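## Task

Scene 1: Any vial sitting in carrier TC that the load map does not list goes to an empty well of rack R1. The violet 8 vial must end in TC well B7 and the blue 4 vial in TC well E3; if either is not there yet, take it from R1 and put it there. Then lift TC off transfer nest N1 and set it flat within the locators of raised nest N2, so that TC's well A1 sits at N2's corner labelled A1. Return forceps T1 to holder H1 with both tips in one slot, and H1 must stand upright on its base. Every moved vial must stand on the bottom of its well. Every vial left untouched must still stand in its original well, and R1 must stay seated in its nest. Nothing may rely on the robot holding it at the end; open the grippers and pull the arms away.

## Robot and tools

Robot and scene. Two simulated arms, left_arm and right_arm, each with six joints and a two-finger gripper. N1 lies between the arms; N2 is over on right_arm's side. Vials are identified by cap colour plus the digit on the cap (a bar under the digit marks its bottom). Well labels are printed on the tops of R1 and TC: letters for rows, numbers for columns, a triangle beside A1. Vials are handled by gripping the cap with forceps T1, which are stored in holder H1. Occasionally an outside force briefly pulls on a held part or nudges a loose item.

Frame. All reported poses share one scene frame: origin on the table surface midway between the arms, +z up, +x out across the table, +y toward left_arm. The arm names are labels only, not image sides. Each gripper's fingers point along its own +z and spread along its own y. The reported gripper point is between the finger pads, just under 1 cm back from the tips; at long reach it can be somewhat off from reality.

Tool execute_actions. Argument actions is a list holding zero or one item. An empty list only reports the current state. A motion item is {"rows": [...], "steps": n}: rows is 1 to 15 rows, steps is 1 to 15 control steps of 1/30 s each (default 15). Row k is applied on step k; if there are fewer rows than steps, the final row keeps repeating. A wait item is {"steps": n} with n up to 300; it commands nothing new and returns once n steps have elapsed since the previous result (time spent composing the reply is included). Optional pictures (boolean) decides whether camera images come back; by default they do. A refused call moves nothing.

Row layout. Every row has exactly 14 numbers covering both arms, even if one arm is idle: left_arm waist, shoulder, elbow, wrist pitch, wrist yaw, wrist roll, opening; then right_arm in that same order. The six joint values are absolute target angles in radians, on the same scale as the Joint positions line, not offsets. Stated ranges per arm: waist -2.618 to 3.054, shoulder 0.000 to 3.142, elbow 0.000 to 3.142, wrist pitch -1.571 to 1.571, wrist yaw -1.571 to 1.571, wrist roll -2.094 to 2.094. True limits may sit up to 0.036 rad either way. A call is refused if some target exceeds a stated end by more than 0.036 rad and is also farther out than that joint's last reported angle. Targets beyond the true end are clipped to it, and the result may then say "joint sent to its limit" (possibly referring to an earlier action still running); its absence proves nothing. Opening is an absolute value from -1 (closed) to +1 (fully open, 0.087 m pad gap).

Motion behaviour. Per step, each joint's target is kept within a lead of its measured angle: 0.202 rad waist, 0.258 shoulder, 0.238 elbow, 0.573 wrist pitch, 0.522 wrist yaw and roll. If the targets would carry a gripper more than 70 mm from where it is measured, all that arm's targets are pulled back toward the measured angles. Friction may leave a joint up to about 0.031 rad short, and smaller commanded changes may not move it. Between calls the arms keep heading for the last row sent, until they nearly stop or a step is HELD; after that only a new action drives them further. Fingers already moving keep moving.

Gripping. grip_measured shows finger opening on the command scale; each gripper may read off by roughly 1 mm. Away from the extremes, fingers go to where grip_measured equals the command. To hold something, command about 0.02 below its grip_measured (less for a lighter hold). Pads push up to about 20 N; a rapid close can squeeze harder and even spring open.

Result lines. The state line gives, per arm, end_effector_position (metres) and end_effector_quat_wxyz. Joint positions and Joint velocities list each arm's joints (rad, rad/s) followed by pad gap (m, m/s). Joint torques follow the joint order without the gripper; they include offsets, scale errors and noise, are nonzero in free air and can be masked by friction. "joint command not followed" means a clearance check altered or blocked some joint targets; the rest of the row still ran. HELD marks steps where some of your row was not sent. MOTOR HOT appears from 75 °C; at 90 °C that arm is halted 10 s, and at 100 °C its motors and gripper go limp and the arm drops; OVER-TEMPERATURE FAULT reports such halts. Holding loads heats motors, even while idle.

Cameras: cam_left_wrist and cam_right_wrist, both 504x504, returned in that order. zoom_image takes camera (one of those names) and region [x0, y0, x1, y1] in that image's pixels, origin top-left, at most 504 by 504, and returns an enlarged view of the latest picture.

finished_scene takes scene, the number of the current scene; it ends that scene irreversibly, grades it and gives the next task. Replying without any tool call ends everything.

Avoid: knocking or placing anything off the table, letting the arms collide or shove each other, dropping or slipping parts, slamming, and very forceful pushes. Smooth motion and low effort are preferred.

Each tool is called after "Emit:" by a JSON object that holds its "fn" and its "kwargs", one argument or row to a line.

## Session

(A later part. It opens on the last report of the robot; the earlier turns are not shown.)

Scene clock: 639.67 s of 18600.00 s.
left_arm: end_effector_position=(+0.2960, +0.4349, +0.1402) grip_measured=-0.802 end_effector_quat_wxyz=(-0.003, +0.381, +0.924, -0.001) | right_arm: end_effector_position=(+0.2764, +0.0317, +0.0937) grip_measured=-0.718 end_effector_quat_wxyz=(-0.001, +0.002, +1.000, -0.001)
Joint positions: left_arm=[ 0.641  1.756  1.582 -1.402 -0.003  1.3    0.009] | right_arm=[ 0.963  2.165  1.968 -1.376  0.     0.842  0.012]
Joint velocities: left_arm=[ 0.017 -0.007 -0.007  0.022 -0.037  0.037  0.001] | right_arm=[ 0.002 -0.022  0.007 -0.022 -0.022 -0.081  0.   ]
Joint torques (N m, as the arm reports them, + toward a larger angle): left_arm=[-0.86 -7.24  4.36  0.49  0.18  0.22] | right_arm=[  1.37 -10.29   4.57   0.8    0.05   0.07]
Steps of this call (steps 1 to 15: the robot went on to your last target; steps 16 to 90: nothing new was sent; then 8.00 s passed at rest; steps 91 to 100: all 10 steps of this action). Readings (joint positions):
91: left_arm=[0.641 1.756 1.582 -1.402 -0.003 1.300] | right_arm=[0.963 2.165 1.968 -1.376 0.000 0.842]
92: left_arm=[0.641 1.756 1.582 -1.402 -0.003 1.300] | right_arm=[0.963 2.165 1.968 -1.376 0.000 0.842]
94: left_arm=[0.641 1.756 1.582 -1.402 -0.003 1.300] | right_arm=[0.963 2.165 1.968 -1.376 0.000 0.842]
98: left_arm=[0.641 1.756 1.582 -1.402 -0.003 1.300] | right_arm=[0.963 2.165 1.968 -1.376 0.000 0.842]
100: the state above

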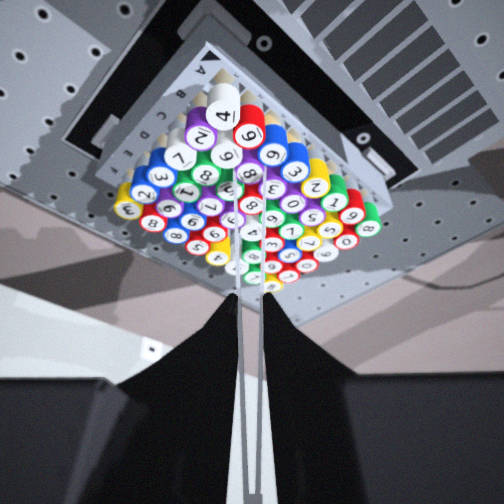

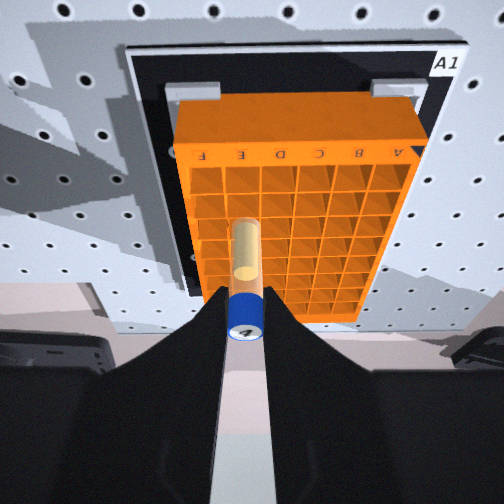

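Emit:
{"fn": "execute_actions", "kwargs": {
  "actions": [
    {"rows":[[0.63,1.74,1.558,-1.389,0,1.305,-0.81, 0.967,2.162,1.952,-1.355,-0.014,0.84,-0.738]],"steps":12}
  ]
}}

Emit:
{"fn": "zoom_image", "kwargs": {
  "camera": "cam_right_wrist",
  "region": [210, 190, 280, 260]
}}

Scene clock: 646.63 s of 18600.00 s.
left_arm: end_effector_position=(+0.2960, +0.4349, +0.1402) grip_measured=-0.802 end_effector_quat_wxyz=(-0.003, +0.381, +0.924, -0.001) | right_arm: end_effector_position=(+0.2754, +0.0326, +0.0940) grip_measured=-0.718 end_effector_quat_wxyz=(-0.003, +0.002, +1.000, +0.002)
Joint positions: left_arm=[ 0.641  1.756  1.582 -1.402 -0.003  1.3    0.009] | right_arm=[ 0.963  2.165  1.968 -1.376 -0.007  0.842  0.012]
Joint velocities: left_arm=[ 0.007  0.002  0.002  0.007 -0.095 -0.007  0.001] | right_arm=[-0.002  0.007 -0.002 -0.022  0.007  0.051 -0.   ]
Joint torques (N m, as the arm reports them, + toward a larger angle): left_arm=[-0.86 -7.23  4.36  0.49  0.18  0.21] | right_arm=[  0.37 -10.29   4.57   0.8   -0.02   0.06]
Steps of this call (steps 1 to 15: the robot went on to your last target; steps 16 to 90: nothing new was sent; then 3.57 s passed at rest; steps 91 to 102: all 12 steps of this action). Readings (joint positions):
91: left_arm=[0.641 1.756 1.582 -1.402 -0.003 1.300] | right_arm=[0.963 2.165 1.968 -1.376 -0.001 0.842]
92: left_arm=[0.641 1.756 1.582 -1.402 -0.003 1.300] | right_arm=[0.963 2.165 1.968 -1.376 -0.002 0.842]
94: left_arm=[0.641 1.756 1.582 -1.402 -0.003 1.300] | right_arm=[0.963 2.165 1.968 -1.376 -0.005 0.842]
98: left_arm=[0.641 1.756 1.582 -1.402 -0.003 1.300] | right_arm=[0.963 2.165 1.968 -1.376 -0.006 0.842]
102: the state above

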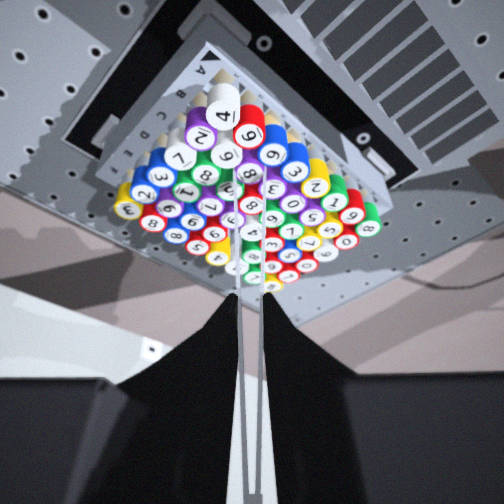

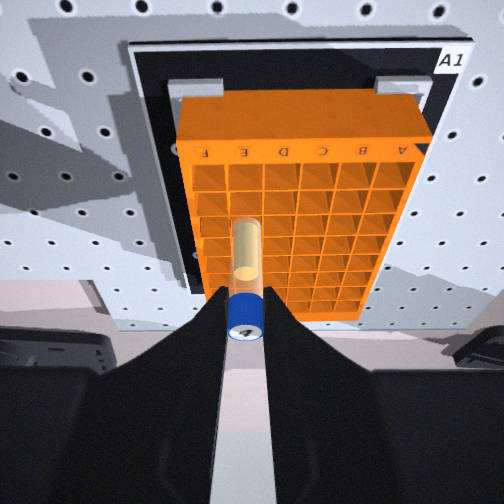

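Region (210, 190, 280, 260) of cam_right_wrist's 504x504 image, scaled by 7.200, with more detail than that image has.

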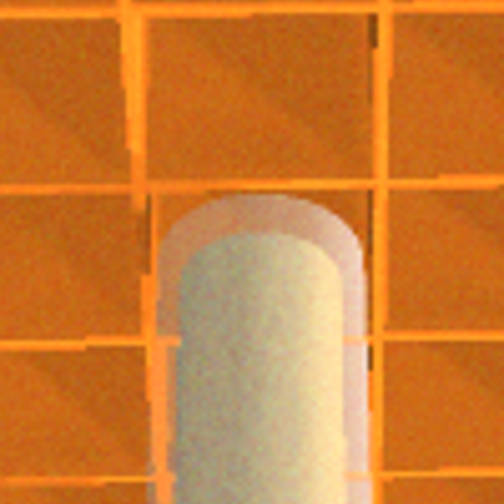

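Emit:
{"fn": "execute_actions", "kwargs": {
  "actions": [
    {"rows":[[0.63,1.74,1.558,-1.389,0,1.305,-0.81, 0.967,2.162,1.949,-1.351,-0.014,0.84,-0.738],[0.63,1.74,1.558,-1.389,0,1.305,-0.81, 0.967,2.162,1.946,-1.348,-0.014,0.84,-0.738],[0.63,1.74,1.558,-1.389,0,1.305,-0.81, 0.967,2.162,1.943,-1.345,-0.014,0.84,-0.738],[0.63,1.74,1.558,-1.389,0,1.305,-0.81, 0.967,2.162,1.94,-1.342,-0.014,0.84,-0.738],[0.63,1.74,1.558,-1.389,0,1.305,-0.81, 0.967,2.162,1.937,-1.34,-0.014,0.84,-0.738]],"steps":15}
  ]
}}

Emit:
{"fn": "zoom_image", "kwargs": {
  "camera": "cam_right_wrist",
  "region": [210, 190, 280, 260]
}}

Scene clock: 655.60 s of 18600.00 s.
left_arm: end_effector_position=(+0.2960, +0.4349, +0.1402) grip_measured=-0.802 end_effector_quat_wxyz=(-0.003, +0.381, +0.924, -0.001) | right_arm: end_effector_position=(+0.2754, +0.0335, +0.0924) grip_measured=-0.718 end_effector_quat_wxyz=(-0.004, +0.002, +1.000, +0.004)
Joint positions: left_arm=[ 0.641  1.756  1.582 -1.402 -0.003  1.3    0.009] | right_arm=[ 0.963  2.165  1.961 -1.367 -0.011  0.842  0.012]
Joint velocities: left_arm=[ 0.007 -0.007 -0.017 -0.022 -0.11  -0.066 -0.001] | right_arm=[ 0.002  0.012  0.012 -0.022 -0.022 -0.022 -0.001]
Joint torques (N m, as the arm reports them, + toward a larger angle): left_arm=[-0.86 -7.23  4.36  0.49  0.18  0.21] | right_arm=[  0.37 -10.32   3.86   0.89  -0.01   0.07]
Steps of this call (steps 1 to 15: the robot went on to your last target; steps 16 to 90: nothing new was sent; then 5.47 s passed at rest; steps 91 to 105: all 15 steps of this action). Readings (joint positions):
91: left_arm=[0.641 1.756 1.582 -1.402 -0.003 1.300] | right_arm=[0.963 2.165 1.968 -1.376 -0.008 0.842]
92: left_arm=[0.641 1.756 1.582 -1.402 -0.003 1.300] | right_arm=[0.963 2.165 1.968 -1.375 -0.008 0.842]
94: left_arm=[0.641 1.756 1.582 -1.402 -0.003 1.300] | right_arm=[0.963 2.165 1.966 -1.371 -0.008 0.842]
98: left_arm=[0.641 1.756 1.582 -1.402 -0.003 1.300] | right_arm=[0.963 2.165 1.961 -1.367 -0.010 0.842]
105: the state above

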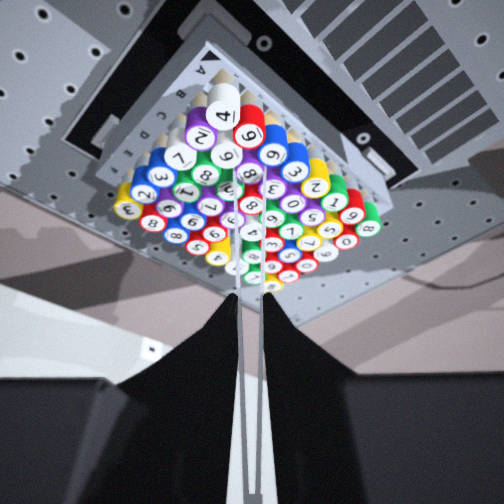

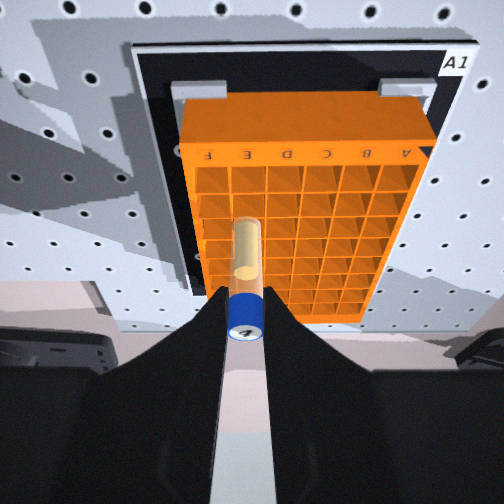

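Region (210, 190, 280, 260) of cam_right_wrist's 504x504 image, scaled by 7.200, with more detail than that image has.

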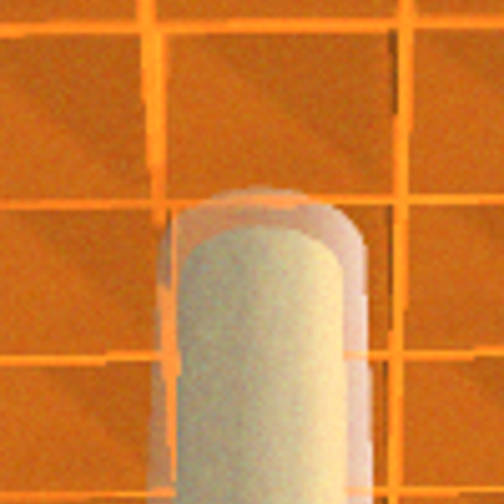

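Emit:
{"fn": "execute_actions", "kwargs": {
  "actions": [
    {"rows":[[0.63,1.74,1.558,-1.389,0,1.305,-0.81, 0.967,2.14,1.965,-1.36,-0.014,0.84,-0.738],[0.63,1.74,1.558,-1.389,0,1.305,-0.81, 0.967,2.14,1.965,-1.36,-0.014,0.84,-0.738],[0.63,1.74,1.558,-1.389,0,1.305,-0.81, 0.967,2.14,1.965,-1.36,-0.014,0.84,-0.738],[0.63,1.74,1.558,-1.389,0,1.305,-0.81, 0.967,2.14,1.965,-1.36,-0.014,0.84,-0.738],[0.63,1.74,1.558,-1.389,0,1.305,-0.81, 0.967,2.14,1.965,-1.36,-0.014,0.84,-0.738],[0.63,1.74,1.558,-1.389,0,1.305,-0.81, 0.967,2.14,1.965,-1.388,-0.02,0.84,-0.738]],"steps":15}
  ],
  "pictures": false
}}

Emit:
{"fn": "execute_actions", "kwargs": {
  "actions": [
    {"steps":10}
  ]
}}

Emit:
{"fn": "zoom_image", "kwargs": {
  "camera": "cam_right_wrist",
  "region": [210, 190, 280, 260]
}}

Scene clock: 670.40 s of 18600.00 s.
left_arm: end_effector_position=(+0.2960, +0.4349, +0.1402) grip_measured=-0.802 end_effector_quat_wxyz=(-0.003, +0.381, +0.924, -0.001) | right_arm: end_effector_position=(+0.2745, +0.0330, +0.0943) grip_measured=-0.718 end_effector_quat_wxyz=(-0.005, +0.002, +1.000, +0.004)
Joint positions: left_arm=[ 0.641  1.756  1.582 -1.402 -0.003  1.3    0.009] | right_arm=[ 0.963  2.16   1.961 -1.372 -0.013  0.842  0.012]
Joint velocities: left_arm=[-0.002  0.022  0.012 -0.022  0.022 -0.022  0.   ] | right_arm=[-0.007 -0.007  0.002  0.007 -0.081  0.022 -0.   ]
Joint torques (N m, as the arm reports them, + toward a larger angle): left_arm=[-0.87 -7.23  4.37  0.49  0.18  0.22] | right_arm=[  0.38 -11.55   6.14   0.35  -0.02   0.07]
Steps of this call (steps 1 to 15: the robot went on to your last target; steps 16 to 90: nothing new was sent; then 11.30 s passed at rest; steps 91 to 105: all 15 steps of this action). Readings (joint positions):
91: left_arm=[0.641 1.756 1.582 -1.402 -0.003 1.300] | right_arm=[0.963 2.163 1.961 -1.367 -0.011 0.842]
92: left_arm=[0.641 1.756 1.582 -1.402 -0.003 1.300] | right_arm=[0.963 2.162 1.961 -1.367 -0.011 0.842]
94: left_arm=[0.641 1.756 1.582 -1.402 -0.003 1.300] | right_arm=[0.963 2.160 1.961 -1.367 -0.011 0.842]
98: left_arm=[0.641 1.756 1.582 -1.402 -0.003 1.300] | right_arm=[0.963 2.160 1.961 -1.369 -0.012 0.842]
105: the state above

Scene clock: 670.73 s of 18600.00 s.
left_arm: end_effector_position=(+0.2960, +0.4349, +0.1402) grip_measured=-0.802 end_effector_quat_wxyz=(-0.003, +0.381, +0.924, -0.001) | right_arm: end_effector_position=(+0.2744, +0.0330, +0.0943) grip_measured=-0.718 end_effector_quat_wxyz=(-0.005, +0.002, +1.000, +0.004)
Joint positions: left_arm=[ 0.641  1.756  1.582 -1.402 -0.003  1.3    0.009] | right_arm=[ 0.963  2.16   1.961 -1.372 -0.013  0.842  0.012]
Joint velocities: left_arm=[ 0.002  0.012 -0.007 -0.037  0.022 -0.007 -0.001] | right_arm=[-0.012  0.002  0.002  0.022  0.007  0.007 -0.   ]
Joint torques (N m, as the arm reports them, + toward a larger angle): left_arm=[-0.86 -7.22  4.37  0.49  0.18  0.21] | right_arm=[  0.37 -11.56   6.14   0.35  -0.03   0.07]
Steps of this call (steps 1 to 10: the robot went on to your last target). Readings (joint positions):
1: left_arm=[0.641 1.756 1.582 -1.402 -0.003 1.300] | right_arm=[0.963 2.160 1.961 -1.372 -0.013 0.842]
2: left_arm=[0.641 1.756 1.582 -1.402 -0.003 1.300] | right_arm=[0.963 2.160 1.961 -1.372 -0.013 0.842]
4: left_arm=[0.641 1.756 1.582 -1.402 -0.003 1.300] | right_arm=[0.963 2.160 1.961 -1.372 -0.013 0.842]
8: left_arm=[0.641 1.756 1.582 -1.402 -0.003 1.300] | right_arm=[0.963 2.160 1.961 -1.372 -0.013 0.842]
10: the state above

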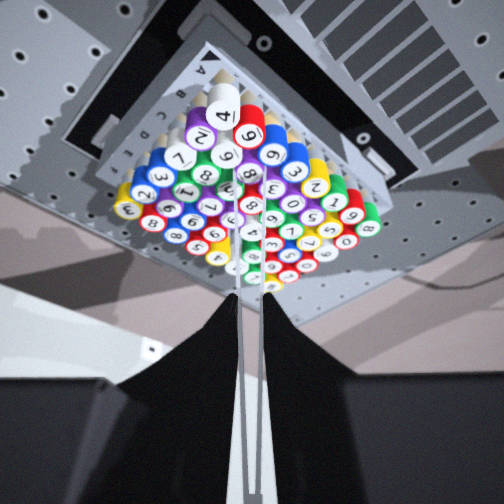

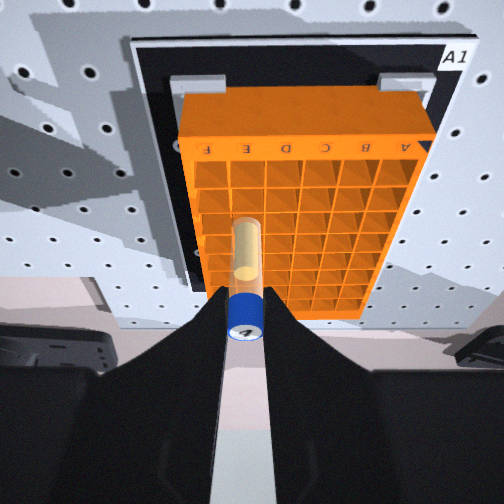

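Region (210, 190, 280, 260) of cam_right_wrist's 504x504 image, scaled by 7.200, with more detail than that image has.

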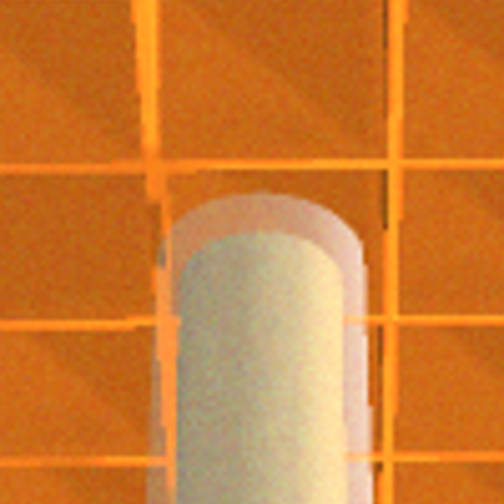

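Emit:
{"fn": "execute_actions", "kwargs": {
  "actions": [
    {"rows":[[0.63,1.74,1.558,-1.389,0,1.305,-0.81, 0.967,2.15,1.965,-1.394,-0.02,0.84,-0.738]],"steps":15}
  ]
}}

Emit:
{"fn": "zoom_image", "kwargs": {
  "camera": "cam_right_wrist",
  "region": [210, 190, 280, 260]
}}

Scene clock: 680.67 s of 18600.00 s.
left_arm: end_effector_position=(+0.2960, +0.4349, +0.1402) grip_measured=-0.802 end_effector_quat_wxyz=(-0.003, +0.381, +0.924, -0.001) | right_arm: end_effector_position=(+0.2733, +0.0319, +0.0945) grip_measured=-0.718 end_effector_quat_wxyz=(-0.007, +0.002, +1.000, +0.002)
Joint positions: left_arm=[ 0.641  1.756  1.582 -1.402 -0.003  1.3    0.009] | right_arm=[ 0.963  2.16   1.961 -1.378 -0.013  0.842  0.012]
Joint velocities: left_arm=[-0.027  0.012  0.002 -0.037 -0.081  0.037  0.   ] | right_arm=[ 0.007 -0.012 -0.012 -0.022 -0.037  0.022 -0.001]
Joint torques (N m, as the arm reports them, + toward a larger angle): left_arm=[-0.86 -7.23  4.36  0.49  0.18  0.21] | right_arm=[  0.38 -10.81   6.13   0.34  -0.03   0.07]
Steps of this call (steps 1 to 15: the robot went on to your last target; steps 16 to 90: nothing new was sent; then 6.43 s passed at rest; steps 91 to 105: all 15 steps of this action). Readings (joint positions):
91: left_arm=[0.641 1.756 1.582 -1.402 -0.003 1.300] | right_arm=[0.963 2.160 1.961 -1.373 -0.013 0.842]
92: left_arm=[0.641 1.756 1.582 -1.402 -0.003 1.300] | right_arm=[0.963 2.160 1.961 -1.374 -0.013 0.842]
94: left_arm=[0.641 1.756 1.582 -1.402 -0.003 1.300] | right_arm=[0.963 2.160 1.961 -1.375 -0.013 0.842]
98: left_arm=[0.641 1.756 1.582 -1.402 -0.003 1.300] | right_arm=[0.963 2.160 1.961 -1.377 -0.013 0.842]
105: the state above

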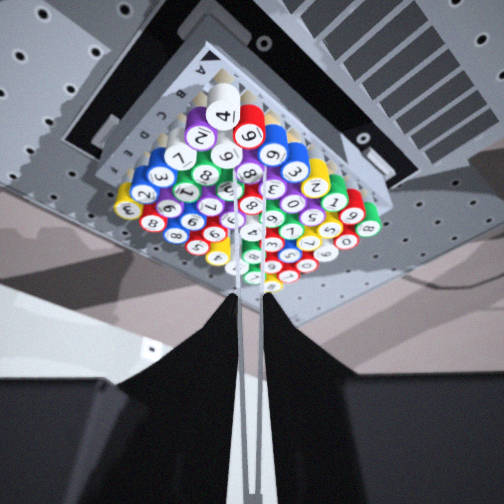

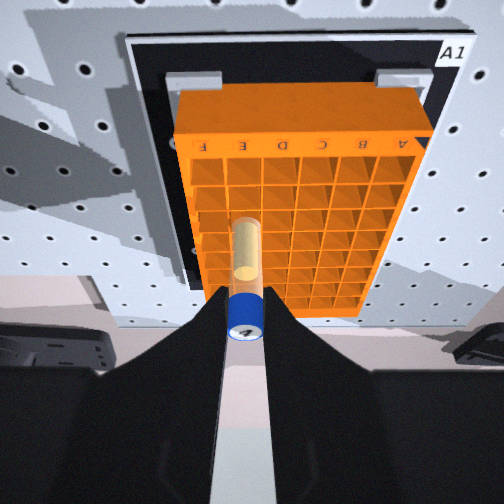

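Region (210, 190, 280, 260) of cam_right_wrist's 504x504 image, scaled by 7.200, with more detail than that image has.

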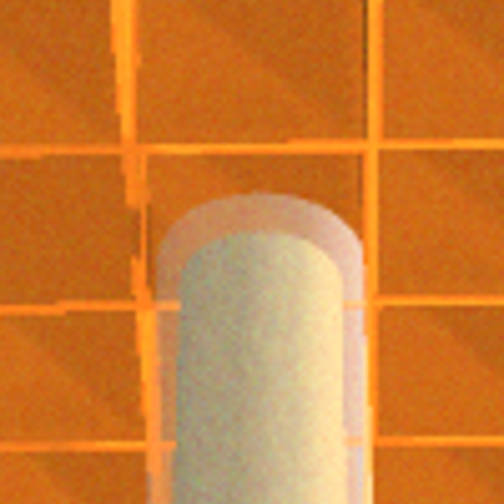

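Emit:
{"fn": "execute_actions", "kwargs": {
  "actions": [
    {"rows":[[0.63,1.74,1.558,-1.389,0,1.305,-0.81, 0.967,2.15,1.945,-1.354,-0.015,0.84,-0.738],[0.63,1.74,1.558,-1.389,0,1.305,-0.81, 0.967,2.15,1.942,-1.351,-0.015,0.84,-0.738],[0.63,1.74,1.558,-1.389,0,1.305,-0.81, 0.967,2.15,1.939,-1.348,-0.015,0.84,-0.738],[0.63,1.74,1.558,-1.389,0,1.305,-0.81, 0.967,2.15,1.936,-1.345,-0.015,0.84,-0.738],[0.63,1.74,1.558,-1.389,0,1.305,-0.81, 0.967,2.15,1.933,-1.342,-0.015,0.84,-0.738],[0.63,1.74,1.558,-1.389,0,1.305,-0.81, 0.967,2.15,1.93,-1.339,-0.015,0.84,-0.738],[0.63,1.74,1.558,-1.389,0,1.305,-0.81, 0.967,2.15,1.927,-1.337,-0.015,0.84,-0.738]],"steps":15}
  ]
}}

Emit:
{"fn": "zoom_image", "kwargs": {
  "camera": "cam_right_wrist",
  "region": [210, 190, 280, 260]
}}

Scene clock: 688.53 s of 18600.00 s.
left_arm: end_effector_position=(+0.2960, +0.4349, +0.1402) grip_measured=-0.802 end_effector_quat_wxyz=(-0.003, +0.381, +0.924, -0.001) | right_arm: end_effector_position=(+0.2738, +0.0323, +0.0901) grip_measured=-0.718 end_effector_quat_wxyz=(-0.006, +0.002, +1.000, +0.003)
Joint positions: left_arm=[ 0.641  1.756  1.582 -1.402 -0.003  1.3    0.009] | right_arm=[ 0.963  2.16   1.944 -1.359 -0.013  0.842  0.012]
Joint velocities: left_arm=[-0.012 -0.002  0.007  0.022 -0.066  0.037  0.001] | right_arm=[ 0.002  0.007 -0.007  0.066 -0.022  0.007 -0.   ]
Joint torques (N m, as the arm reports them, + toward a larger angle): left_arm=[-0.86 -7.23  4.36  0.49  0.18  0.22] | right_arm=[  0.38 -10.84   4.45   0.8    0.03   0.07]
Steps of this call (steps 1 to 15: the robot went on to your last target; steps 16 to 90: nothing new was sent; then 4.37 s passed at rest; steps 91 to 105: all 15 steps of this action). Readings (joint positions):
91: left_arm=[0.641 1.756 1.582 -1.402 -0.003 1.300] | right_arm=[0.963 2.160 1.961 -1.378 -0.013 0.842]
92: left_arm=[0.641 1.756 1.582 -1.402 -0.003 1.300] | right_arm=[0.963 2.160 1.961 -1.377 -0.013 0.842]
94: left_arm=[0.641 1.756 1.582 -1.402 -0.003 1.300] | right_arm=[0.963 2.160 1.961 -1.374 -0.013 0.842]
98: left_arm=[0.641 1.756 1.582 -1.402 -0.003 1.300] | right_arm=[0.963 2.160 1.948 -1.364 -0.013 0.842]
105: the state above

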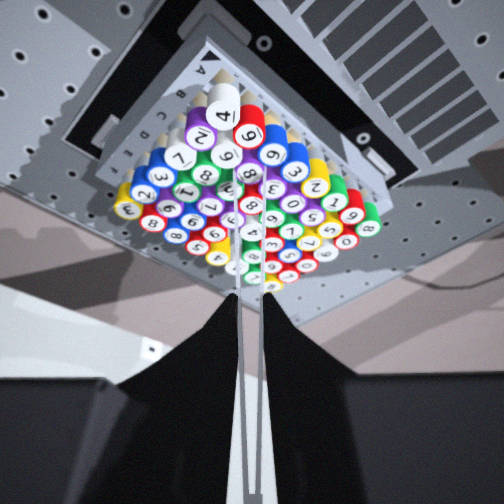

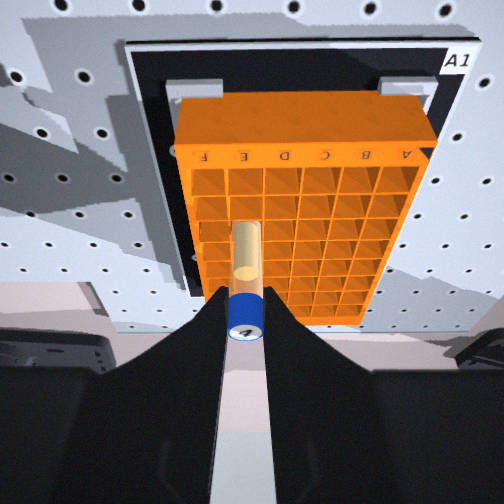

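Region (210, 190, 280, 260) of cam_right_wrist's 504x504 image, scaled by 7.200, with more detail than that image has.

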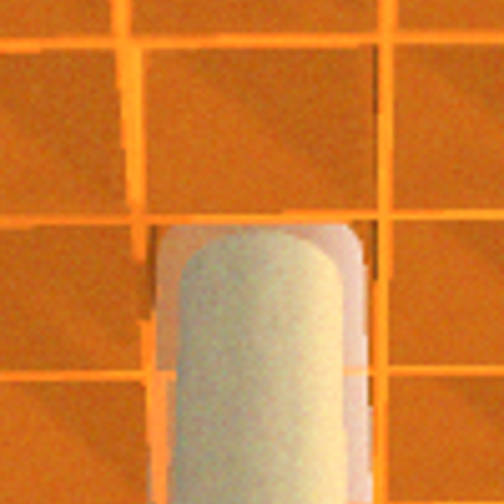

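Emit:
{"fn": "execute_actions", "kwargs": {
  "actions": [
    {"rows":[[0.63,1.74,1.558,-1.389,0,1.305,-0.81, 0.967,2.15,1.923,-1.333,-0.015,0.84,-0.738],[0.63,1.74,1.558,-1.389,0,1.305,-0.81, 0.967,2.15,1.92,-1.328,-0.015,0.84,-0.738],[0.63,1.74,1.558,-1.389,0,1.305,-0.81, 0.967,2.15,1.916,-1.323,-0.015,0.84,-0.738],[0.63,1.74,1.558,-1.389,0,1.305,-0.81, 0.967,2.15,1.913,-1.319,-0.015,0.84,-0.738],[0.63,1.74,1.558,-1.389,0,1.305,-0.81, 0.967,2.15,1.909,-1.315,-0.015,0.84,-0.738],[0.63,1.74,1.558,-1.389,0,1.305,-0.81, 0.967,2.15,1.906,-1.311,-0.015,0.84,-0.738],[0.63,1.74,1.558,-1.389,0,1.305,-0.81, 0.967,2.15,1.902,-1.307,-0.015,0.84,-0.738],[0.63,1.74,1.558,-1.389,0,1.305,-0.81, 0.967,2.15,1.899,-1.304,-0.015,0.84,-0.738],[0.63,1.74,1.558,-1.389,0,1.305,-0.81, 0.967,2.15,1.895,-1.30,-0.015,0.84,-0.738],[0.63,1.74,1.558,-1.389,0,1.305,-0.81, 0.967,2.15,1.892,-1.297,-0.015,0.84,-0.738],[0.63,1.74,1.558,-1.389,0,1.305,-0.81, 0.967,2.15,1.888,-1.293,-0.015,0.84,-0.738],[0.63,1.74,1.558,-1.389,0,1.305,-0.81, 0.967,2.15,1.885,-1.29,-0.015,0.84,-0.738],[0.63,1.74,1.558,-1.389,0,1.305,-0.81, 0.967,2.15,1.881,-1.286,-0.015,0.84,-0.738],[0.63,1.74,1.558,-1.389,0,1.305,-0.81, 0.967,2.15,1.878,-1.283,-0.015,0.84,-0.738],[0.63,1.74,1.558,-1.389,0,1.305,-0.81, 0.967,2.15,1.874,-1.279,-0.015,0.84,-0.738]],"steps":15}
  ],
  "pictures": false
}}

Emit:
{"fn": "execute_actions", "kwargs": {
  "actions": [
    {"rows":[[0.63,1.74,1.558,-1.389,0,1.305,-0.81, 0.967,2.15,1.871,-1.276,-0.015,0.84,-0.738],[0.63,1.74,1.558,-1.389,0,1.305,-0.81, 0.967,2.15,1.867,-1.272,-0.015,0.84,-0.738],[0.63,1.74,1.558,-1.389,0,1.305,-0.81, 0.967,2.15,1.864,-1.269,-0.015,0.84,-0.738],[0.63,1.74,1.558,-1.389,0,1.305,-0.81, 0.967,2.15,1.86,-1.265,-0.015,0.84,-0.738],[0.63,1.74,1.558,-1.389,0,1.305,-0.81, 0.967,2.15,1.857,-1.262,-0.015,0.84,-0.738],[0.63,1.74,1.558,-1.389,0,1.305,-0.81, 0.967,2.15,1.853,-1.258,-0.015,0.84,-0.738],[0.63,1.74,1.558,-1.389,0,1.305,-0.81, 0.967,2.15,1.85,-1.255,-0.015,0.84,-0.738],[0.63,1.74,1.558,-1.389,0,1.305,-0.81, 0.967,2.15,1.846,-1.251,-0.015,0.84,-0.738],[0.63,1.74,1.558,-1.389,0,1.305,-0.81, 0.967,2.15,1.843,-1.248,-0.015,0.84,-0.738],[0.63,1.74,1.558,-1.389,0,1.305,-0.81, 0.967,2.15,1.839,-1.244,-0.015,0.84,-0.738],[0.63,1.74,1.558,-1.389,0,1.305,-0.81, 0.967,2.15,1.836,-1.241,-0.015,0.84,-0.738],[0.63,1.74,1.558,-1.389,0,1.305,-0.81, 0.967,2.15,1.832,-1.24,-0.015,0.84,-0.738]],"steps":15}
  ],
  "pictures": false
}}

Emit:
{"fn": "execute_actions", "kwargs": {
  "actions": [
    {"steps":10}
  ]
}}

Scene clock: 719.70 s of 18600.00 s.
left_arm: end_effector_position=(+0.2960, +0.4349, +0.1402) grip_measured=-0.802 end_effector_quat_wxyz=(-0.003, +0.381, +0.924, -0.001) | right_arm: end_effector_position=(+0.2737, +0.0323, +0.0784) grip_measured=-0.718 end_effector_quat_wxyz=(-0.007, +0.002, +1.000, +0.003)
Joint positions: left_arm=[ 0.641  1.756  1.582 -1.402 -0.003  1.3    0.009] | right_arm=[ 0.963  2.16   1.898 -1.313 -0.013  0.842  0.012]
Joint velocities: left_arm=[ 0.012 -0.007 -0.002  0.022  0.11   0.007 -0.001] | right_arm=[ 0.002 -0.017 -0.085  0.11  -0.037  0.022 -0.001]
Joint torques (N m, as the arm reports them, + toward a larger angle): left_arm=[-0.86 -7.23  4.36  0.49  0.18  0.21] | right_arm=[  0.39 -10.82   4.48   0.77   0.03   0.07]
Steps of this call (steps 1 to 15: the robot went on to your last target; steps 16 to 90: nothing new was sent; then 27.67 s passed at rest; steps 91 to 105: all 15 steps of this action). Readings (joint positions):
91: left_arm=[0.641 1.756 1.582 -1.402 -0.003 1.300] | right_arm=[0.963 2.160 1.944 -1.358 -0.013 0.842]
92: left_arm=[0.641 1.756 1.582 -1.402 -0.003 1.300] | right_arm=[0.963 2.160 1.944 -1.357 -0.013 0.842]
94: left_arm=[0.641 1.756 1.582 -1.402 -0.003 1.300] | right_arm=[0.963 2.160 1.939 -1.353 -0.013 0.842]
98: left_arm=[0.641 1.756 1.582 -1.402 -0.003 1.300] | right_arm=[0.963 2.160 1.922 -1.338 -0.013 0.842]
105: the state above

Scene clock: 720.20 s of 18600.00 s.
left_arm: end_effector_position=(+0.2960, +0.4349, +0.1402) grip_measured=-0.802 end_effector_quat_wxyz=(-0.003, +0.381, +0.924, -0.001) | right_arm: end_effector_position=(+0.2735, +0.0321, +0.0663) grip_measured=-0.718 end_effector_quat_wxyz=(-0.006, +0.002, +1.000, +0.003)
Joint positions: left_arm=[ 0.641  1.756  1.582 -1.402 -0.003  1.3    0.009] | right_arm=[ 0.963  2.16   1.85  -1.264 -0.013  0.842  0.012]
Joint velocities: left_arm=[-0.002  0.002 -0.007  0.022 -0.007 -0.007 -0.   ] | right_arm=[ 0.012  0.022 -0.032  0.007  0.095 -0.007  0.   ]
Joint torques (N m, as the arm reports them, + toward a larger angle): left_arm=[-0.86 -7.22  4.36  0.49  0.18  0.22] | right_arm=[  0.37 -10.83   4.49   0.78   0.02   0.06]
Steps of this call (steps 1 to 15: all 15 steps of this action). Readings (joint positions):
1: left_arm=[0.641 1.756 1.582 -1.402 -0.003 1.300] | right_arm=[0.963 2.160 1.894 -1.309 -0.013 0.842]
2: left_arm=[0.641 1.756 1.582 -1.402 -0.003 1.300] | right_arm=[0.963 2.160 1.890 -1.306 -0.013 0.842]
4: left_arm=[0.641 1.756 1.582 -1.402 -0.003 1.300] | right_arm=[0.963 2.160 1.884 -1.299 -0.013 0.842]
8: left_arm=[0.641 1.756 1.582 -1.402 -0.003 1.300] | right_arm=[0.963 2.160 1.869 -1.284 -0.013 0.842]
15: the state above

Scene clock: 720.53 s of 18600.00 s.
left_arm: end_effector_position=(+0.2960, +0.4349, +0.1402) grip_measured=-0.802 end_effector_quat_wxyz=(-0.003, +0.381, +0.924, -0.001) | right_arm: end_effector_position=(+0.2738, +0.0324, +0.0662) grip_measured=-0.718 end_effector_quat_wxyz=(-0.005, +0.002, +1.000, +0.004)
Joint positions: left_arm=[ 0.641  1.756  1.582 -1.402 -0.003  1.3    0.009] | right_arm=[ 0.963  2.16   1.85  -1.262 -0.013  0.842  0.012]
Joint velocities: left_arm=[ 0.002 -0.012  0.017 -0.022  0.007 -0.066  0.   ] | right_arm=[ 0.002  0.007 -0.017 -0.051 -0.037  0.095 -0.   ]
Joint torques (N m, as the arm reports them, + toward a larger angle): left_arm=[-0.86 -7.24  4.36  0.49  0.18  0.21] | right_arm=[  0.38 -10.83   4.44   0.81   0.02   0.07]
Steps of this call (steps 1 to 10: the robot went on to your last target). Readings (joint positions):
1: left_arm=[0.641 1.756 1.582 -1.402 -0.003 1.300] | right_arm=[0.963 2.160 1.850 -1.263 -0.013 0.842]
2: left_arm=[0.641 1.756 1.582 -1.402 -0.003 1.300] | right_arm=[0.963 2.160 1.850 -1.263 -0.013 0.842]
4: left_arm=[0.641 1.756 1.582 -1.402 -0.003 1.300] | right_arm=[0.963 2.160 1.850 -1.262 -0.013 0.842]
8: left_arm=[0.641 1.756 1.582 -1.402 -0.003 1.300] | right_arm=[0.963 2.160 1.850 -1.262 -0.013 0.842]
10: the state above

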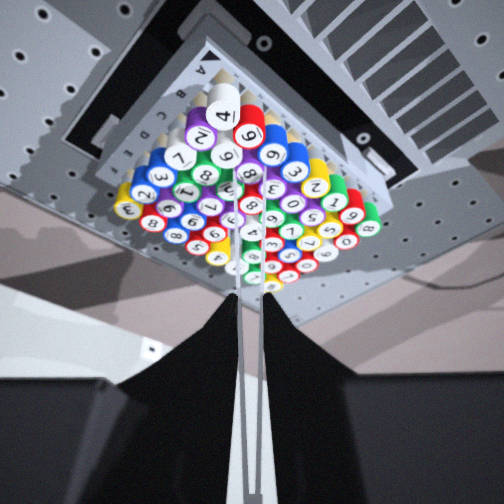

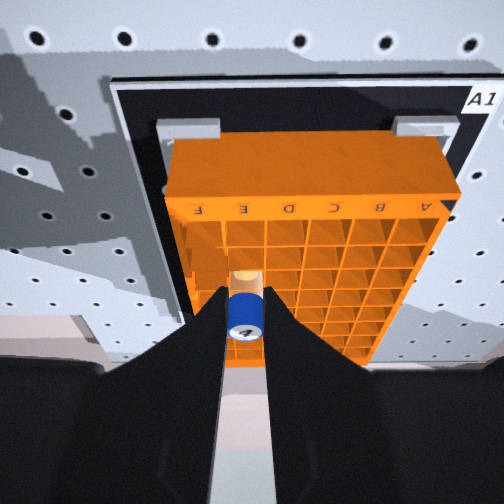

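Emit:
{"fn": "execute_actions", "kwargs": {
  "actions": [
    {"rows":[[0.63,1.74,1.558,-1.389,0,1.305,-0.81, 0.967,2.15,1.828,-1.236,-0.015,0.84,-0.738],[0.63,1.74,1.558,-1.389,0,1.305,-0.81, 0.967,2.15,1.824,-1.233,-0.015,0.84,-0.738],[0.63,1.74,1.558,-1.389,0,1.305,-0.81, 0.967,2.15,1.824,-1.233,-0.015,0.84,-0.738],[0.63,1.74,1.558,-1.389,0,1.305,-0.81, 0.967,2.15,1.824,-1.233,-0.015,0.84,-0.738],[0.63,1.74,1.558,-1.389,0,1.305,-0.81, 0.967,2.15,1.824,-1.233,-0.015,0.84,-0.738],[0.63,1.74,1.558,-1.389,0,1.305,-0.81, 0.967,2.15,1.824,-1.233,-0.015,0.84,-0.738],[0.63,1.74,1.558,-1.389,0,1.305,-0.81, 0.967,2.15,1.824,-1.233,-0.015,0.84,-0.738],[0.63,1.74,1.558,-1.389,0,1.305,-0.81, 0.967,2.15,1.824,-1.233,-0.015,0.84,-0.71],[0.63,1.74,1.558,-1.389,0,1.305,-0.81, 0.967,2.15,1.824,-1.233,-0.015,0.84,-0.68],[0.63,1.74,1.558,-1.389,0,1.305,-0.81, 0.967,2.15,1.824,-1.233,-0.015,0.84,-0.6],[0.63,1.74,1.558,-1.389,0,1.305,-0.81, 0.967,2.15,1.824,-1.233,-0.015,0.84,-0.4],[0.63,1.74,1.558,-1.389,0,1.305,-0.81, 0.967,2.15,1.824,-1.233,-0.015,0.84,-0.2]],"steps":15}
  ]
}}

Scene clock: 734.67 s of 18600.00 s.
left_arm: end_effector_position=(+0.2960, +0.4349, +0.1402) grip_measured=-0.802 end_effector_quat_wxyz=(-0.003, +0.381, +0.924, -0.001) | right_arm: end_effector_position=(+0.2748, +0.0335, +0.0660) grip_measured=-0.202 end_effector_quat_wxyz=(-0.003, +0.002, +1.000, +0.006)
Joint positions: left_arm=[ 0.641  1.756  1.582 -1.402 -0.003  1.3    0.009] | right_arm=[ 0.963  2.16   1.85  -1.256 -0.013  0.842  0.035]
Joint velocities: left_arm=[-0.017 -0.007 -0.002  0.037 -0.007 -0.007  0.   ] | right_arm=[ 0.002  0.022  0.002 -0.022 -0.051 -0.066  0.003]
Joint torques (N m, as the arm reports them, + toward a larger angle): left_arm=[-0.86 -7.23  4.36  0.49  0.18  0.22] | right_arm=[  0.36 -10.83   3.81   0.82   0.02   0.07]
Steps of this call (steps 1 to 15: the robot went on to your last target; steps 16 to 90: nothing new was sent; then 10.63 s passed at rest; steps 91 to 105: all 15 steps of this action). Readings (joint positions):
91: left_arm=[0.641 1.756 1.582 -1.402 -0.003 1.300] | right_arm=[0.963 2.160 1.850 -1.261 -0.013 0.842]
92: left_arm=[0.641 1.756 1.582 -1.402 -0.003 1.300] | right_arm=[0.963 2.160 1.850 -1.261 -0.013 0.842]
94: left_arm=[0.641 1.756 1.582 -1.402 -0.003 1.300] | right_arm=[0.963 2.160 1.850 -1.261 -0.013 0.842]
98: left_arm=[0.641 1.756 1.582 -1.402 -0.003 1.300] | right_arm=[0.963 2.160 1.850 -1.261 -0.013 0.842]
105: the state above

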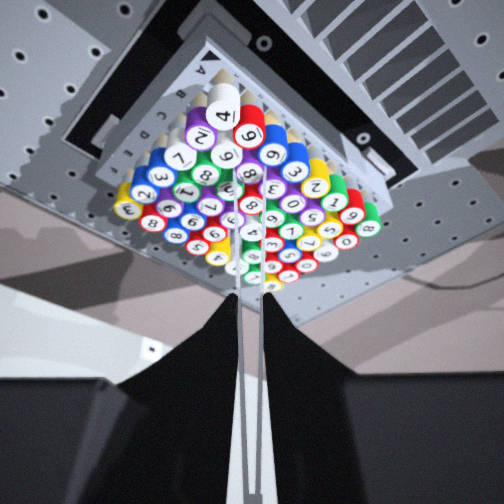

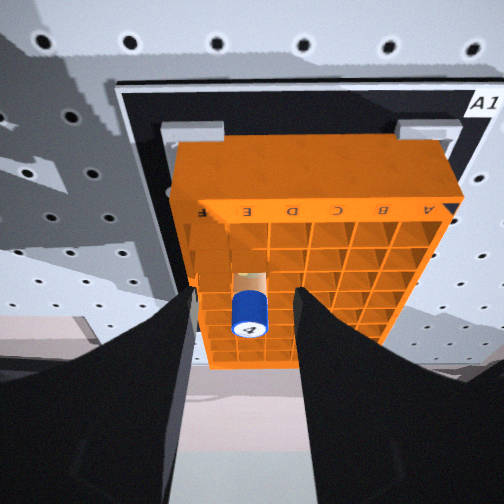

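Emit:
{"fn": "execute_actions", "kwargs": {
  "actions": [
    {"rows":[[0.636,1.757,1.61,-1.416,0,1.305,-0.815, 0.967,2.14,1.89,-1.29,0,0.84,-0.2],[0.636,1.758,1.615,-1.422,0,1.305,-0.815, 0.967,2.13,1.91,-1.32,0,0.84,-0.2],[0.636,1.759,1.619,-1.428,0,1.305,-0.815, 0.967,2.12,1.93,-1.35,0,0.84,-0.2],[0.636,1.76,1.624,-1.433,0,1.305,-0.815, 0.967,2.11,1.95,-1.38,0,0.84,-0.2],[0.636,1.76,1.628,-1.438,0,1.305,-0.815, 0.967,2.10,1.97,-1.41,0,0.84,-0.2],[0.636,1.761,1.633,-1.442,0,1.305,-0.815, 0.967,2.08,1.97,-1.44,0,0.84,-0.2],[0.636,1.761,1.637,-1.446,0,1.305,-0.815, 0.95,2.05,1.95,-1.446,0,0.9,-0.2],[0.636,1.762,1.642,-1.45,0,1.305,-0.815, 0.93,2.0,1.9,-1.446,0,0.96,0],[0.636,1.762,1.646,-1.454,0,1.305,-0.815, 0.91,1.95,1.85,-1.446,0,1.02,0],[0.636,1.763,1.651,-1.458,0,1.305,-0.815, 0.89,1.9,1.8,-1.446,0,1.08,0],[0.636,1.763,1.655,-1.462,0,1.305,-0.815, 0.87,1.85,1.75,-1.446,0,1.14,0],[0.636,1.764,1.66,-1.466,0,1.305,-0.815, 0.85,1.8,1.7,-1.446,0,1.2,0],[0.636,1.764,1.664,-1.47,0,1.305,-0.815, 0.83,1.75,1.65,-1.446,0,1.26,0],[0.636,1.765,1.669,-1.474,0,1.305,-0.815, 0.81,1.7,1.6,-1.446,0,1.32,0],[0.636,1.765,1.673,-1.476,0,1.305,-0.815, 0.79,1.65,1.55,-1.446,0,1.38,0]],"steps":15}
  ]
}}

Scene clock: 783.10 s of 18600.00 s.
left_arm: end_effector_position=(+0.2960, +0.4349, +0.1537) grip_measured=-0.802 end_effector_quat_wxyz=(-0.002, +0.382, +0.924, +0.001) | right_arm: end_effector_position=(+0.2534, -0.0438, +0.1642) grip_measured=+0.000 end_effector_quat_wxyz=(+0.023, +0.222, +0.974, +0.039)
Joint positions: left_arm=[ 0.641  1.756  1.636 -1.451 -0.003  1.301  0.009] | right_arm=[ 0.831  1.734  1.652 -1.4   -0.01   1.154  0.044]
Joint velocities: left_arm=[-0.032  0.037  0.139 -0.183 -0.051 -0.007  0.002] | right_arm=[-0.75  -1.516 -1.394 -0.212 -0.007  1.516 -0.001]
Joint torques (N m, as the arm reports them, + toward a larger angle): left_arm=[-0.36 -5.58  8.04  0.3   0.18  0.21] | right_arm=[ 0.43 -6.28  4.55  0.45  0.1   0.14]
Steps of this call (steps 1 to 15: the robot went on to your last target; steps 16 to 90: nothing new was sent; then 44.93 s passed at rest; steps 91 to 105: all 15 steps of this action). Readings (joint positions):
91: left_arm=[0.641 1.756 1.582 -1.402 -0.003 1.300] | right_arm=[0.963 2.160 1.852 -1.258 -0.013 0.842]
92: left_arm=[0.641 1.756 1.582 -1.403 -0.003 1.300] | right_arm=[0.963 2.160 1.859 -1.267 -0.013 0.842]
94: left_arm=[0.641 1.756 1.582 -1.407 -0.003 1.300] | right_arm=[0.963 2.158 1.887 -1.298 -0.013 0.842]
98: left_arm=[0.641 1.756 1.603 -1.421 -0.003 1.301] | right_arm=[0.962 2.096 1.921 -1.358 -0.013 0.867]
105: the state above

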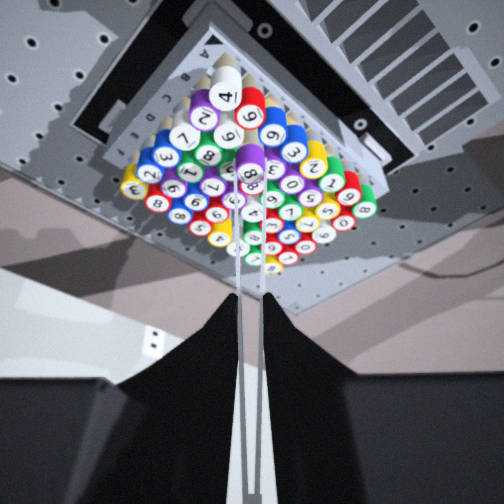

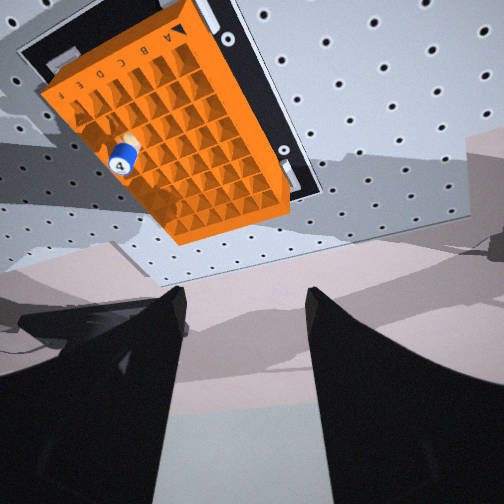

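Emit:
{"fn": "execute_actions", "kwargs": {
  "actions": [
    {"rows":[[0.636,1.76,1.68,-1.48,0,1.305,-0.815, 0.77,1.6,1.5,-1.446,0,1.45,0.3],[0.636,1.76,1.687,-1.488,0,1.305,-0.815, 0.75,1.56,1.45,-1.446,0,1.52,0.6],[0.636,1.76,1.694,-1.496,0,1.305,-0.815, 0.73,1.52,1.41,-1.446,0,1.59,1],[0.636,1.76,1.701,-1.504,0,1.305,-0.815, 0.71,1.48,1.37,-1.446,0,1.66,1],[0.636,1.76,1.708,-1.511,0,1.305,-0.815, 0.69,1.44,1.33,-1.446,0,1.73,1],[0.636,1.76,1.715,-1.517,0,1.305,-0.815, 0.67,1.41,1.29,-1.446,0,1.8,1],[0.636,1.76,1.722,-1.523,0,1.305,-0.815, 0.65,1.38,1.26,-1.446,0,1.87,1],[0.636,1.76,1.729,-1.529,0,1.305,-0.815, 0.63,1.36,1.23,-1.446,0,1.93,1],[0.636,1.76,1.736,-1.535,0,1.305,-0.815, 0.61,1.344,1.219,-1.446,0,1.93,1],[0.636,1.76,1.743,-1.541,0,1.305,-0.815, 0.61,1.344,1.219,-1.446,0,1.93,1],[0.636,1.76,1.75,-1.547,0,1.305,-0.815, 0.61,1.344,1.219,-1.446,0,1.93,1],[0.636,1.76,1.757,-1.553,0,1.305,-0.815, 0.61,1.344,1.219,-1.446,0,1.93,1],[0.636,1.76,1.764,-1.559,0,1.305,-0.815, 0.61,1.344,1.219,-1.446,0,1.93,1],[0.636,1.76,1.771,-1.562,0,1.305,-0.815, 0.61,1.344,1.219,-1.446,0,1.93,1],[0.636,1.76,1.778,-1.565,0,1.305,-0.815, 0.61,1.344,1.219,-1.446,0,1.93,1]],"steps":15}
  ],
  "pictures": false
}}

Emit:
{"fn": "execute_actions", "kwargs": {
  "actions": [
    {"steps":12}
  ]
}}

Scene clock: 802.77 s of 18600.00 s.
left_arm: end_effector_position=(+0.2961, +0.4349, +0.1788) grip_measured=-0.802 end_effector_quat_wxyz=(+0.004, +0.382, +0.924, +0.008) | right_arm: end_effector_position=(+0.2182, -0.1370, +0.1540) grip_measured=+1.000 end_effector_quat_wxyz=(+0.000, +0.636, +0.772, +0.004)
Joint positions: left_arm=[ 0.641  1.756  1.737 -1.536 -0.003  1.301  0.009] | right_arm=[ 0.619  1.35   1.237 -1.45  -0.003  1.873  0.087]
Joint velocities: left_arm=[-0.002 -0.012  0.193 -0.095  0.095 -0.022 -0.   ] | right_arm=[-0.007  0.012 -0.007 -0.022 -0.095  0.359  0.   ]
Joint torques (N m, as the arm reports them, + toward a larger angle): left_arm=[-0.38 -5.88  7.9   0.35  0.18  0.21] | right_arm=[-0.61 -3.95  4.35  0.5   0.09  0.14]
Steps of this call (steps 1 to 30: the robot went on to your last target; steps 31 to 90: nothing new was sent; then 16.17 s passed at rest; steps 91 to 105: all 15 steps of this action). Readings (joint positions):
91: left_arm=[0.641 1.756 1.644 -1.463 -0.003 1.301] | right_arm=[0.787 1.640 1.556 -1.440 -0.002 1.381]
92: left_arm=[0.641 1.756 1.646 -1.465 -0.003 1.301] | right_arm=[0.784 1.624 1.530 -1.433 -0.003 1.403]
94: left_arm=[0.641 1.756 1.657 -1.473 -0.003 1.301] | right_arm=[0.760 1.568 1.449 -1.430 -0.003 1.476]
98: left_arm=[0.641 1.756 1.688 -1.497 -0.003 1.301] | right_arm=[0.671 1.417 1.296 -1.436 -0.003 1.685]
105: the state above

Scene clock: 803.17 s of 18600.00 s.
left_arm: end_effector_position=(+0.2946, +0.4341, +0.1818) grip_measured=-0.802 end_effector_quat_wxyz=(+0.002, +0.382, +0.924, +0.006) | right_arm: end_effector_position=(+0.2199, -0.1368, +0.1539) grip_measured=+1.000 end_effector_quat_wxyz=(+0.000, +0.653, +0.757, +0.004)
Joint positions: left_arm=[ 0.641  1.756  1.749 -1.552 -0.003  1.301  0.009] | right_arm=[ 0.619  1.35   1.237 -1.45  -0.003  1.917  0.087]
Joint velocities: left_arm=[-0.007  0.007 -0.007 -0.007  0.007  0.037 -0.001] | right_arm=[-0.002  0.017  0.002 -0.037  0.081 -0.066  0.   ]
Joint torques (N m, as the arm reports them, + toward a larger angle): left_arm=[-0.37 -5.8   7.87  0.3   0.18  0.21] | right_arm=[-0.62 -3.95  4.31  0.51  0.09  0.18]
Steps of this call (steps 1 to 12: the robot went on to your last target). Readings (joint positions):
1: left_arm=[0.641 1.756 1.743 -1.539 -0.003 1.301] | right_arm=[0.619 1.350 1.237 -1.450 -0.003 1.883]
2: left_arm=[0.641 1.756 1.747 -1.543 -0.003 1.301] | right_arm=[0.619 1.350 1.237 -1.450 -0.003 1.890]
4: left_arm=[0.641 1.756 1.749 -1.547 -0.003 1.301] | right_arm=[0.619 1.350 1.237 -1.450 -0.003 1.901]
8: left_arm=[0.641 1.756 1.749 -1.550 -0.003 1.301] | right_arm=[0.619 1.350 1.237 -1.450 -0.003 1.912]
12: the state above

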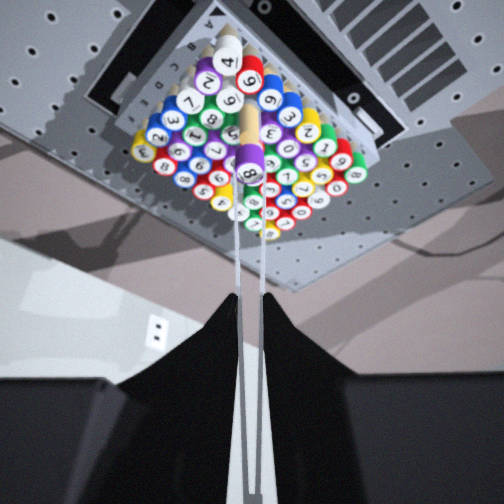

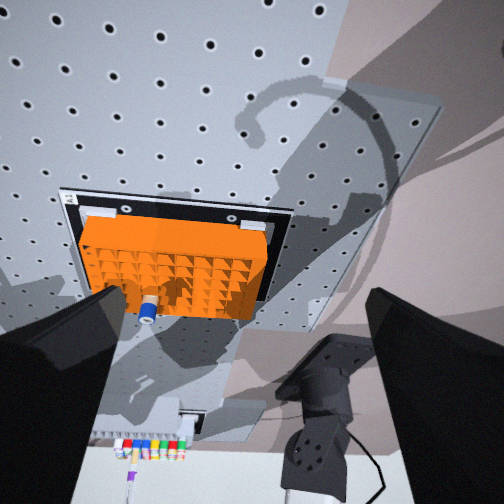

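Now raise via shoulder.

Emit:
{"fn": "execute_actions", "kwargs": {
  "actions": [
    {"rows":[[0.636,1.735,1.778,-1.57,0,1.305,-0.815, 0.61,1.344,1.219,-1.446,0,1.93,1],[0.636,1.728,1.778,-1.57,0,1.305,-0.815, 0.61,1.344,1.219,-1.446,0,1.93,1],[0.636,1.721,1.778,-1.57,0,1.305,-0.815, 0.61,1.344,1.219,-1.446,0,1.93,1],[0.636,1.714,1.778,-1.57,0,1.305,-0.815, 0.61,1.344,1.219,-1.446,0,1.93,1],[0.636,1.707,1.778,-1.57,0,1.305,-0.815, 0.61,1.344,1.219,-1.446,0,1.93,1],[0.636,1.70,1.778,-1.57,0,1.305,-0.815, 0.61,1.344,1.219,-1.446,0,1.93,1],[0.636,1.693,1.778,-1.57,0,1.305,-0.815, 0.61,1.344,1.219,-1.446,0,1.93,1],[0.636,1.686,1.778,-1.57,0,1.305,-0.815, 0.61,1.344,1.219,-1.446,0,1.93,1],[0.636,1.679,1.778,-1.57,0,1.305,-0.815, 0.61,1.344,1.219,-1.446,0,1.93,1],[0.636,1.672,1.778,-1.57,0,1.305,-0.815, 0.61,1.344,1.219,-1.446,0,1.93,1],[0.636,1.665,1.778,-1.57,0,1.305,-0.815, 0.61,1.344,1.219,-1.446,0,1.93,1],[0.636,1.66,1.778,-1.57,0,1.305,-0.815, 0.61,1.344,1.219,-1.446,0,1.93,1]],"steps":15}
  ]
}}

Scene clock: 815.13 s of 18600.00 s.
left_arm: end_effector_position=(+0.2872, +0.4299, +0.2053) grip_measured=-0.802 end_effector_quat_wxyz=(+0.026, +0.381, +0.923, +0.036) | right_arm: end_effector_position=(+0.2200, -0.1368, +0.1539) grip_measured=+1.000 end_effector_quat_wxyz=(-0.000, +0.654, +0.756, +0.004)
Joint positions: left_arm=[ 0.641  1.673  1.749 -1.559 -0.003  1.301  0.009] | right_arm=[ 0.619  1.35   1.237 -1.45  -0.003  1.92   0.087]
Joint velocities: left_arm=[ 0.017 -0.076  0.002 -0.051  0.051  0.037 -0.   ] | right_arm=[-0.002 -0.002 -0.007  0.007  0.007  0.022  0.   ]
Joint torques (N m, as the arm reports them, + toward a larger angle): left_arm=[-0.37 -6.03  7.88  0.48  0.18  0.2 ] | right_arm=[-0.62 -3.95  4.3   0.51  0.09  0.16]
Steps of this call (steps 1 to 30: the robot went on to your last target; steps 31 to 90: nothing new was sent; then 8.47 s passed at rest; steps 91 to 105: all 15 steps of this action). Readings (joint positions):
91: left_arm=[0.641 1.756 1.749 -1.552 -0.003 1.301] | right_arm=[0.619 1.350 1.237 -1.450 -0.003 1.920]
92: left_arm=[0.641 1.755 1.749 -1.553 -0.003 1.301] | right_arm=[0.619 1.350 1.237 -1.450 -0.003 1.920]
94: left_arm=[0.641 1.750 1.749 -1.553 -0.003 1.301] | right_arm=[0.619 1.350 1.237 -1.450 -0.003 1.920]
98: left_arm=[0.641 1.720 1.749 -1.555 -0.003 1.301] | right_arm=[0.619 1.350 1.237 -1.450 -0.003 1.920]
105: the state above

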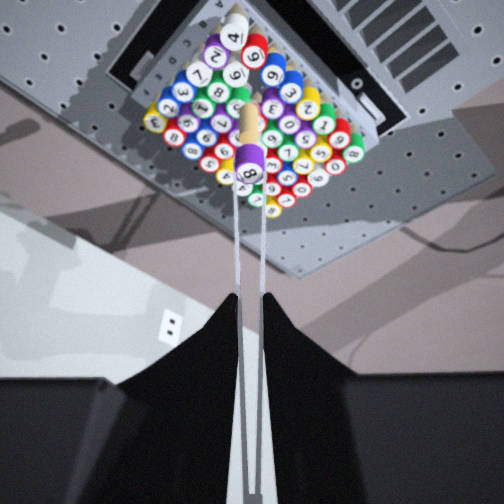

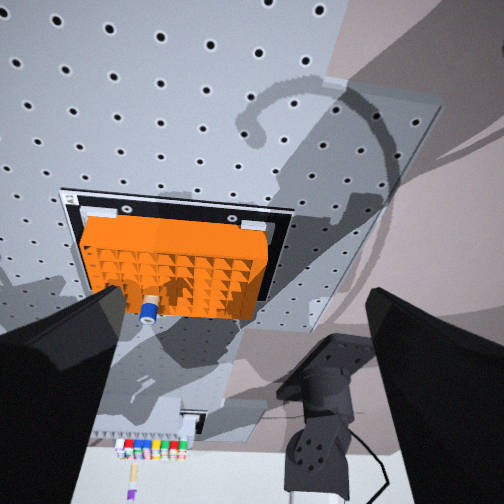

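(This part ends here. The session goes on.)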